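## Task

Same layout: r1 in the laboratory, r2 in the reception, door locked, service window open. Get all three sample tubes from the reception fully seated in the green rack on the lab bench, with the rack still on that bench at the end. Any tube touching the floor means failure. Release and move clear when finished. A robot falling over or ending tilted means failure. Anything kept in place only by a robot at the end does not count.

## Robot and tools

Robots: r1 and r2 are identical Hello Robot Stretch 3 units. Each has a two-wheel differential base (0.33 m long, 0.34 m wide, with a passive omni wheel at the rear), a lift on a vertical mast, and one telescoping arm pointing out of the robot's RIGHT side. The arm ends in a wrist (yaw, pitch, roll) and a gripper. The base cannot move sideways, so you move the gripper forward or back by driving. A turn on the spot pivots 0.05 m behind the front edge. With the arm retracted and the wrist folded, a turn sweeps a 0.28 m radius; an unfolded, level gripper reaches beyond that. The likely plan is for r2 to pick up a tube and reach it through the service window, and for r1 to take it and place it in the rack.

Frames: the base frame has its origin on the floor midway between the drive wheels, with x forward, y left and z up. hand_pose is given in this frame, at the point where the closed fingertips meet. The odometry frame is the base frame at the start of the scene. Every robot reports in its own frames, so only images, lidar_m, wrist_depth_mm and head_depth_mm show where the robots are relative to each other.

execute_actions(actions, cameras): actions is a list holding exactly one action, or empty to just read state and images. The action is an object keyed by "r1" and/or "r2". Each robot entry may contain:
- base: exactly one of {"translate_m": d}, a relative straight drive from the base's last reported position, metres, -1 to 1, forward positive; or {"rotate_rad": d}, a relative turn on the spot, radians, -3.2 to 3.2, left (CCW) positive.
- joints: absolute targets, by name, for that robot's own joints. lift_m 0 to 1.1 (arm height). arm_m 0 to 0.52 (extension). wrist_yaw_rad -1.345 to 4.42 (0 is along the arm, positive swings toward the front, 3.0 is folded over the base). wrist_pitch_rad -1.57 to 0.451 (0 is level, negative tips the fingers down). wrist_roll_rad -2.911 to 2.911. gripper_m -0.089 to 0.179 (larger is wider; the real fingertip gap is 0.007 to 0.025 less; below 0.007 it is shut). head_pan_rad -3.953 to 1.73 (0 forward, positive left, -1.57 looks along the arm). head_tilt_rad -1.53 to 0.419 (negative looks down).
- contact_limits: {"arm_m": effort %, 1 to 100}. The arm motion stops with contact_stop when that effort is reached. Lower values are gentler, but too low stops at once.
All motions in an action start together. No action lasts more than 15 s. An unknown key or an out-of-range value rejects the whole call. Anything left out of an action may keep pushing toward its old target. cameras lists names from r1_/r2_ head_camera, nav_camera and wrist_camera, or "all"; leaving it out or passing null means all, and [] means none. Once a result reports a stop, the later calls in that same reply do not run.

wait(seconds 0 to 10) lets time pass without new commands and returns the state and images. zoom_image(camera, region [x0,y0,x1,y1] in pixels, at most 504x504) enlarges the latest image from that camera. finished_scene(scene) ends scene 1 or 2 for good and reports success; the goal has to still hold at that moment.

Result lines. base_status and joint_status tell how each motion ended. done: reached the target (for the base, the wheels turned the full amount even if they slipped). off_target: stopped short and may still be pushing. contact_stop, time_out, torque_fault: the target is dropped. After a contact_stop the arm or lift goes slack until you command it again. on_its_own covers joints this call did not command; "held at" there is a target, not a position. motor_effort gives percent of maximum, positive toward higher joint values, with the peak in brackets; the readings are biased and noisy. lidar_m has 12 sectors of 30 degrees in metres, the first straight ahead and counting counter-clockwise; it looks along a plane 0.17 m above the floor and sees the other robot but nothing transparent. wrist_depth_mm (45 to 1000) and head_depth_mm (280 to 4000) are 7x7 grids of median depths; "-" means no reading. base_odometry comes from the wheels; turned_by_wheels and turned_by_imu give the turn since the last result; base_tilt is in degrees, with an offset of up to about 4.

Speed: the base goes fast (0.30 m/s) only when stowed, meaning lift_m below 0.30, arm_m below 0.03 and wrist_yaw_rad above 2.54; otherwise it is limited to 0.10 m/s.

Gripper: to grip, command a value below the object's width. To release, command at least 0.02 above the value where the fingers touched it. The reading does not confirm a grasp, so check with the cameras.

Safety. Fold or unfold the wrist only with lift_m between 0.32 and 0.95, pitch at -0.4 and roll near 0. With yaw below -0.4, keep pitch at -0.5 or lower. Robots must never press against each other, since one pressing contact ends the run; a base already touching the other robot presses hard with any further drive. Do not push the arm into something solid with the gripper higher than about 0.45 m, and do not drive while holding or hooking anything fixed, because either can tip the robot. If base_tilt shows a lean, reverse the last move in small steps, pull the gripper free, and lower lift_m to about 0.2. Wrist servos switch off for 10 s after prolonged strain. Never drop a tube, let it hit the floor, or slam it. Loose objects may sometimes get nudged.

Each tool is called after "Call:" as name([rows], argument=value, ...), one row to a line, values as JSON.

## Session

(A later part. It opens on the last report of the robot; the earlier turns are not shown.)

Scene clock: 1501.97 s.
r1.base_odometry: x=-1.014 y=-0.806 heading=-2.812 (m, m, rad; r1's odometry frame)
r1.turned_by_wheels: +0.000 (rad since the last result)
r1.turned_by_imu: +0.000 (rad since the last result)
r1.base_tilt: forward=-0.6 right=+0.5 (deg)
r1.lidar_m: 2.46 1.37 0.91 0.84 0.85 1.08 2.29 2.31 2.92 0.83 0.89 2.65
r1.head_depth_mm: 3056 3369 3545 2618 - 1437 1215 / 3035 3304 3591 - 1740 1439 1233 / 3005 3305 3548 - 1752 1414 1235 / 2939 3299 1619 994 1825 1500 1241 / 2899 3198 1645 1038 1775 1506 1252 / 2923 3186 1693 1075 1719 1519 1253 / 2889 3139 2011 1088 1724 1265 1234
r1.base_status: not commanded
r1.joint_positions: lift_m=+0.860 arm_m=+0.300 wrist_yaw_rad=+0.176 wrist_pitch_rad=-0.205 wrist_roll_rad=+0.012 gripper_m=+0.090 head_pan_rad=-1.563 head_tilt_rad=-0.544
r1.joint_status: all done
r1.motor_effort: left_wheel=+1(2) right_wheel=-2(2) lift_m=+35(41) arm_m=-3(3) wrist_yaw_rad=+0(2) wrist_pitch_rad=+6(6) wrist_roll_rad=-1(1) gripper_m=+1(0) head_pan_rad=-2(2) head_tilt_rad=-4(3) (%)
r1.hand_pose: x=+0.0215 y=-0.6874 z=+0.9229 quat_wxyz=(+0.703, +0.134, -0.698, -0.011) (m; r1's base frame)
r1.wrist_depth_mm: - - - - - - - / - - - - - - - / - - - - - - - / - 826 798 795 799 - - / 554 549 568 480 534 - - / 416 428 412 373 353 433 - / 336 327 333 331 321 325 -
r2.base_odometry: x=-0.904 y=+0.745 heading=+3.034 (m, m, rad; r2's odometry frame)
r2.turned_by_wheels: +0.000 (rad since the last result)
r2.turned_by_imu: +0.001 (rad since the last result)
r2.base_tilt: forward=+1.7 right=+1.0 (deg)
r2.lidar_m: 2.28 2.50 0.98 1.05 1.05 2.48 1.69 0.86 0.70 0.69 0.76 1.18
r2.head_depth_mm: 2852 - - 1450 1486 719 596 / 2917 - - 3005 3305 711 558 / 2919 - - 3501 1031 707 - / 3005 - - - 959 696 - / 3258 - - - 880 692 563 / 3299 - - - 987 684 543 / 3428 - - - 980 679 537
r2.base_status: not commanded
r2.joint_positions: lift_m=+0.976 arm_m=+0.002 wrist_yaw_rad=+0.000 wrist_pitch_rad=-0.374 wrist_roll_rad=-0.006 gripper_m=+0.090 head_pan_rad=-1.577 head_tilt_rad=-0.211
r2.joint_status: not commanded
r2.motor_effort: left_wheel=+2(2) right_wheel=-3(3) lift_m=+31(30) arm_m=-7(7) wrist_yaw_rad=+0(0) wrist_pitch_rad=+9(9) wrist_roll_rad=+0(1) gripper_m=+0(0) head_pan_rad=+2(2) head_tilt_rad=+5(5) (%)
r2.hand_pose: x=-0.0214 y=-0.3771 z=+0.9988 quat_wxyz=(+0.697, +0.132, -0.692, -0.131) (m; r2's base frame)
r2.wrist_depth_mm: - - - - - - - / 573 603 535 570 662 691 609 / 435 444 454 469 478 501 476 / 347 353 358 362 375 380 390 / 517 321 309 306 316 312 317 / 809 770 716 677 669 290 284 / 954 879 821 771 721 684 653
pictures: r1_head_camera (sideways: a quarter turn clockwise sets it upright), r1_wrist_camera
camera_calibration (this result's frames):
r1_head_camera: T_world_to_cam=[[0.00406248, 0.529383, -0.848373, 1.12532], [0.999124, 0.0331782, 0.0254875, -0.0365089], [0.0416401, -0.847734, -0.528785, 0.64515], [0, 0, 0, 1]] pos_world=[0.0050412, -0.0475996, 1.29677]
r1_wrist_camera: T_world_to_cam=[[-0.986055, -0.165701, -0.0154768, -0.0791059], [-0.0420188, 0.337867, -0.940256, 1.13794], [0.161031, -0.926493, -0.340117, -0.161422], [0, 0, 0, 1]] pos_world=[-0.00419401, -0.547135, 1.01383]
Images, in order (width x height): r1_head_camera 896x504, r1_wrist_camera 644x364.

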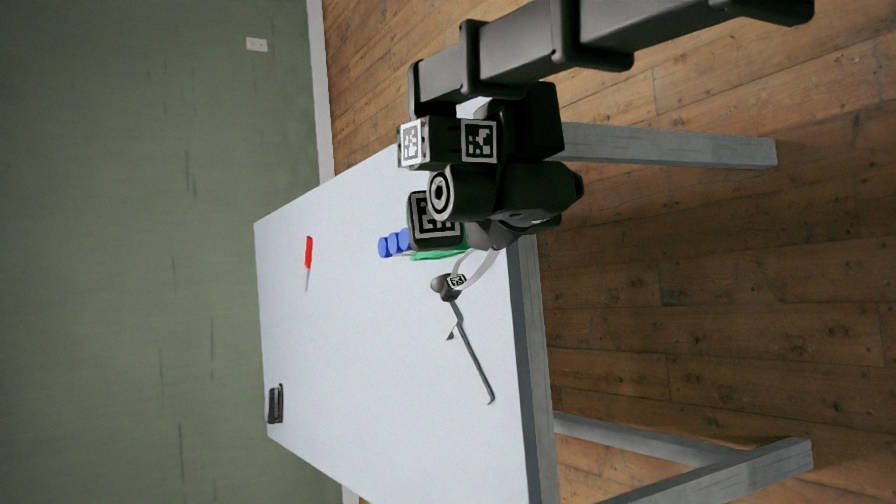

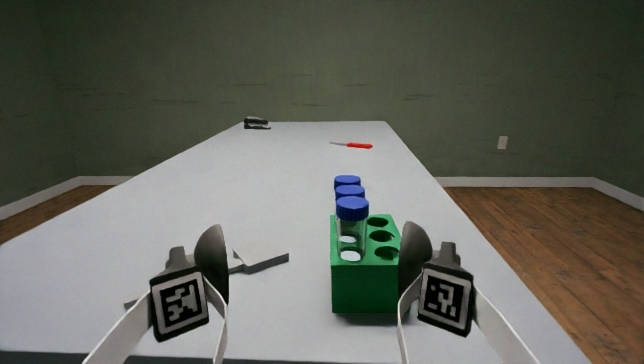

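Call:
zoom_image(camera="r1_wrist_camera", region=[290, 160, 440, 330])

Call:
zoom_image(camera="r1_head_camera", region=[360, 210, 440, 270])

Region (290, 160, 440, 330) of r1_wrist_camera's 644x364 image, scaled by 2.965; it fills the left 445 columns of this view, and the rest is white.

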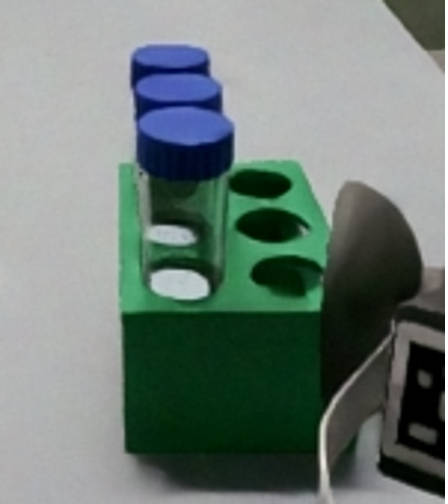

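Region (360, 210, 440, 270) of r1_head_camera's 896x504 image, scaled by 6.300, with more detail than that image has; it fills the top 378 rows of this view, and the rest is white.

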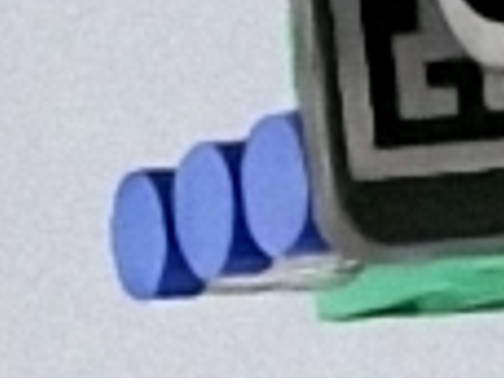

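Call:
finished_scene(scene=2)

The scene is finished: the task was done.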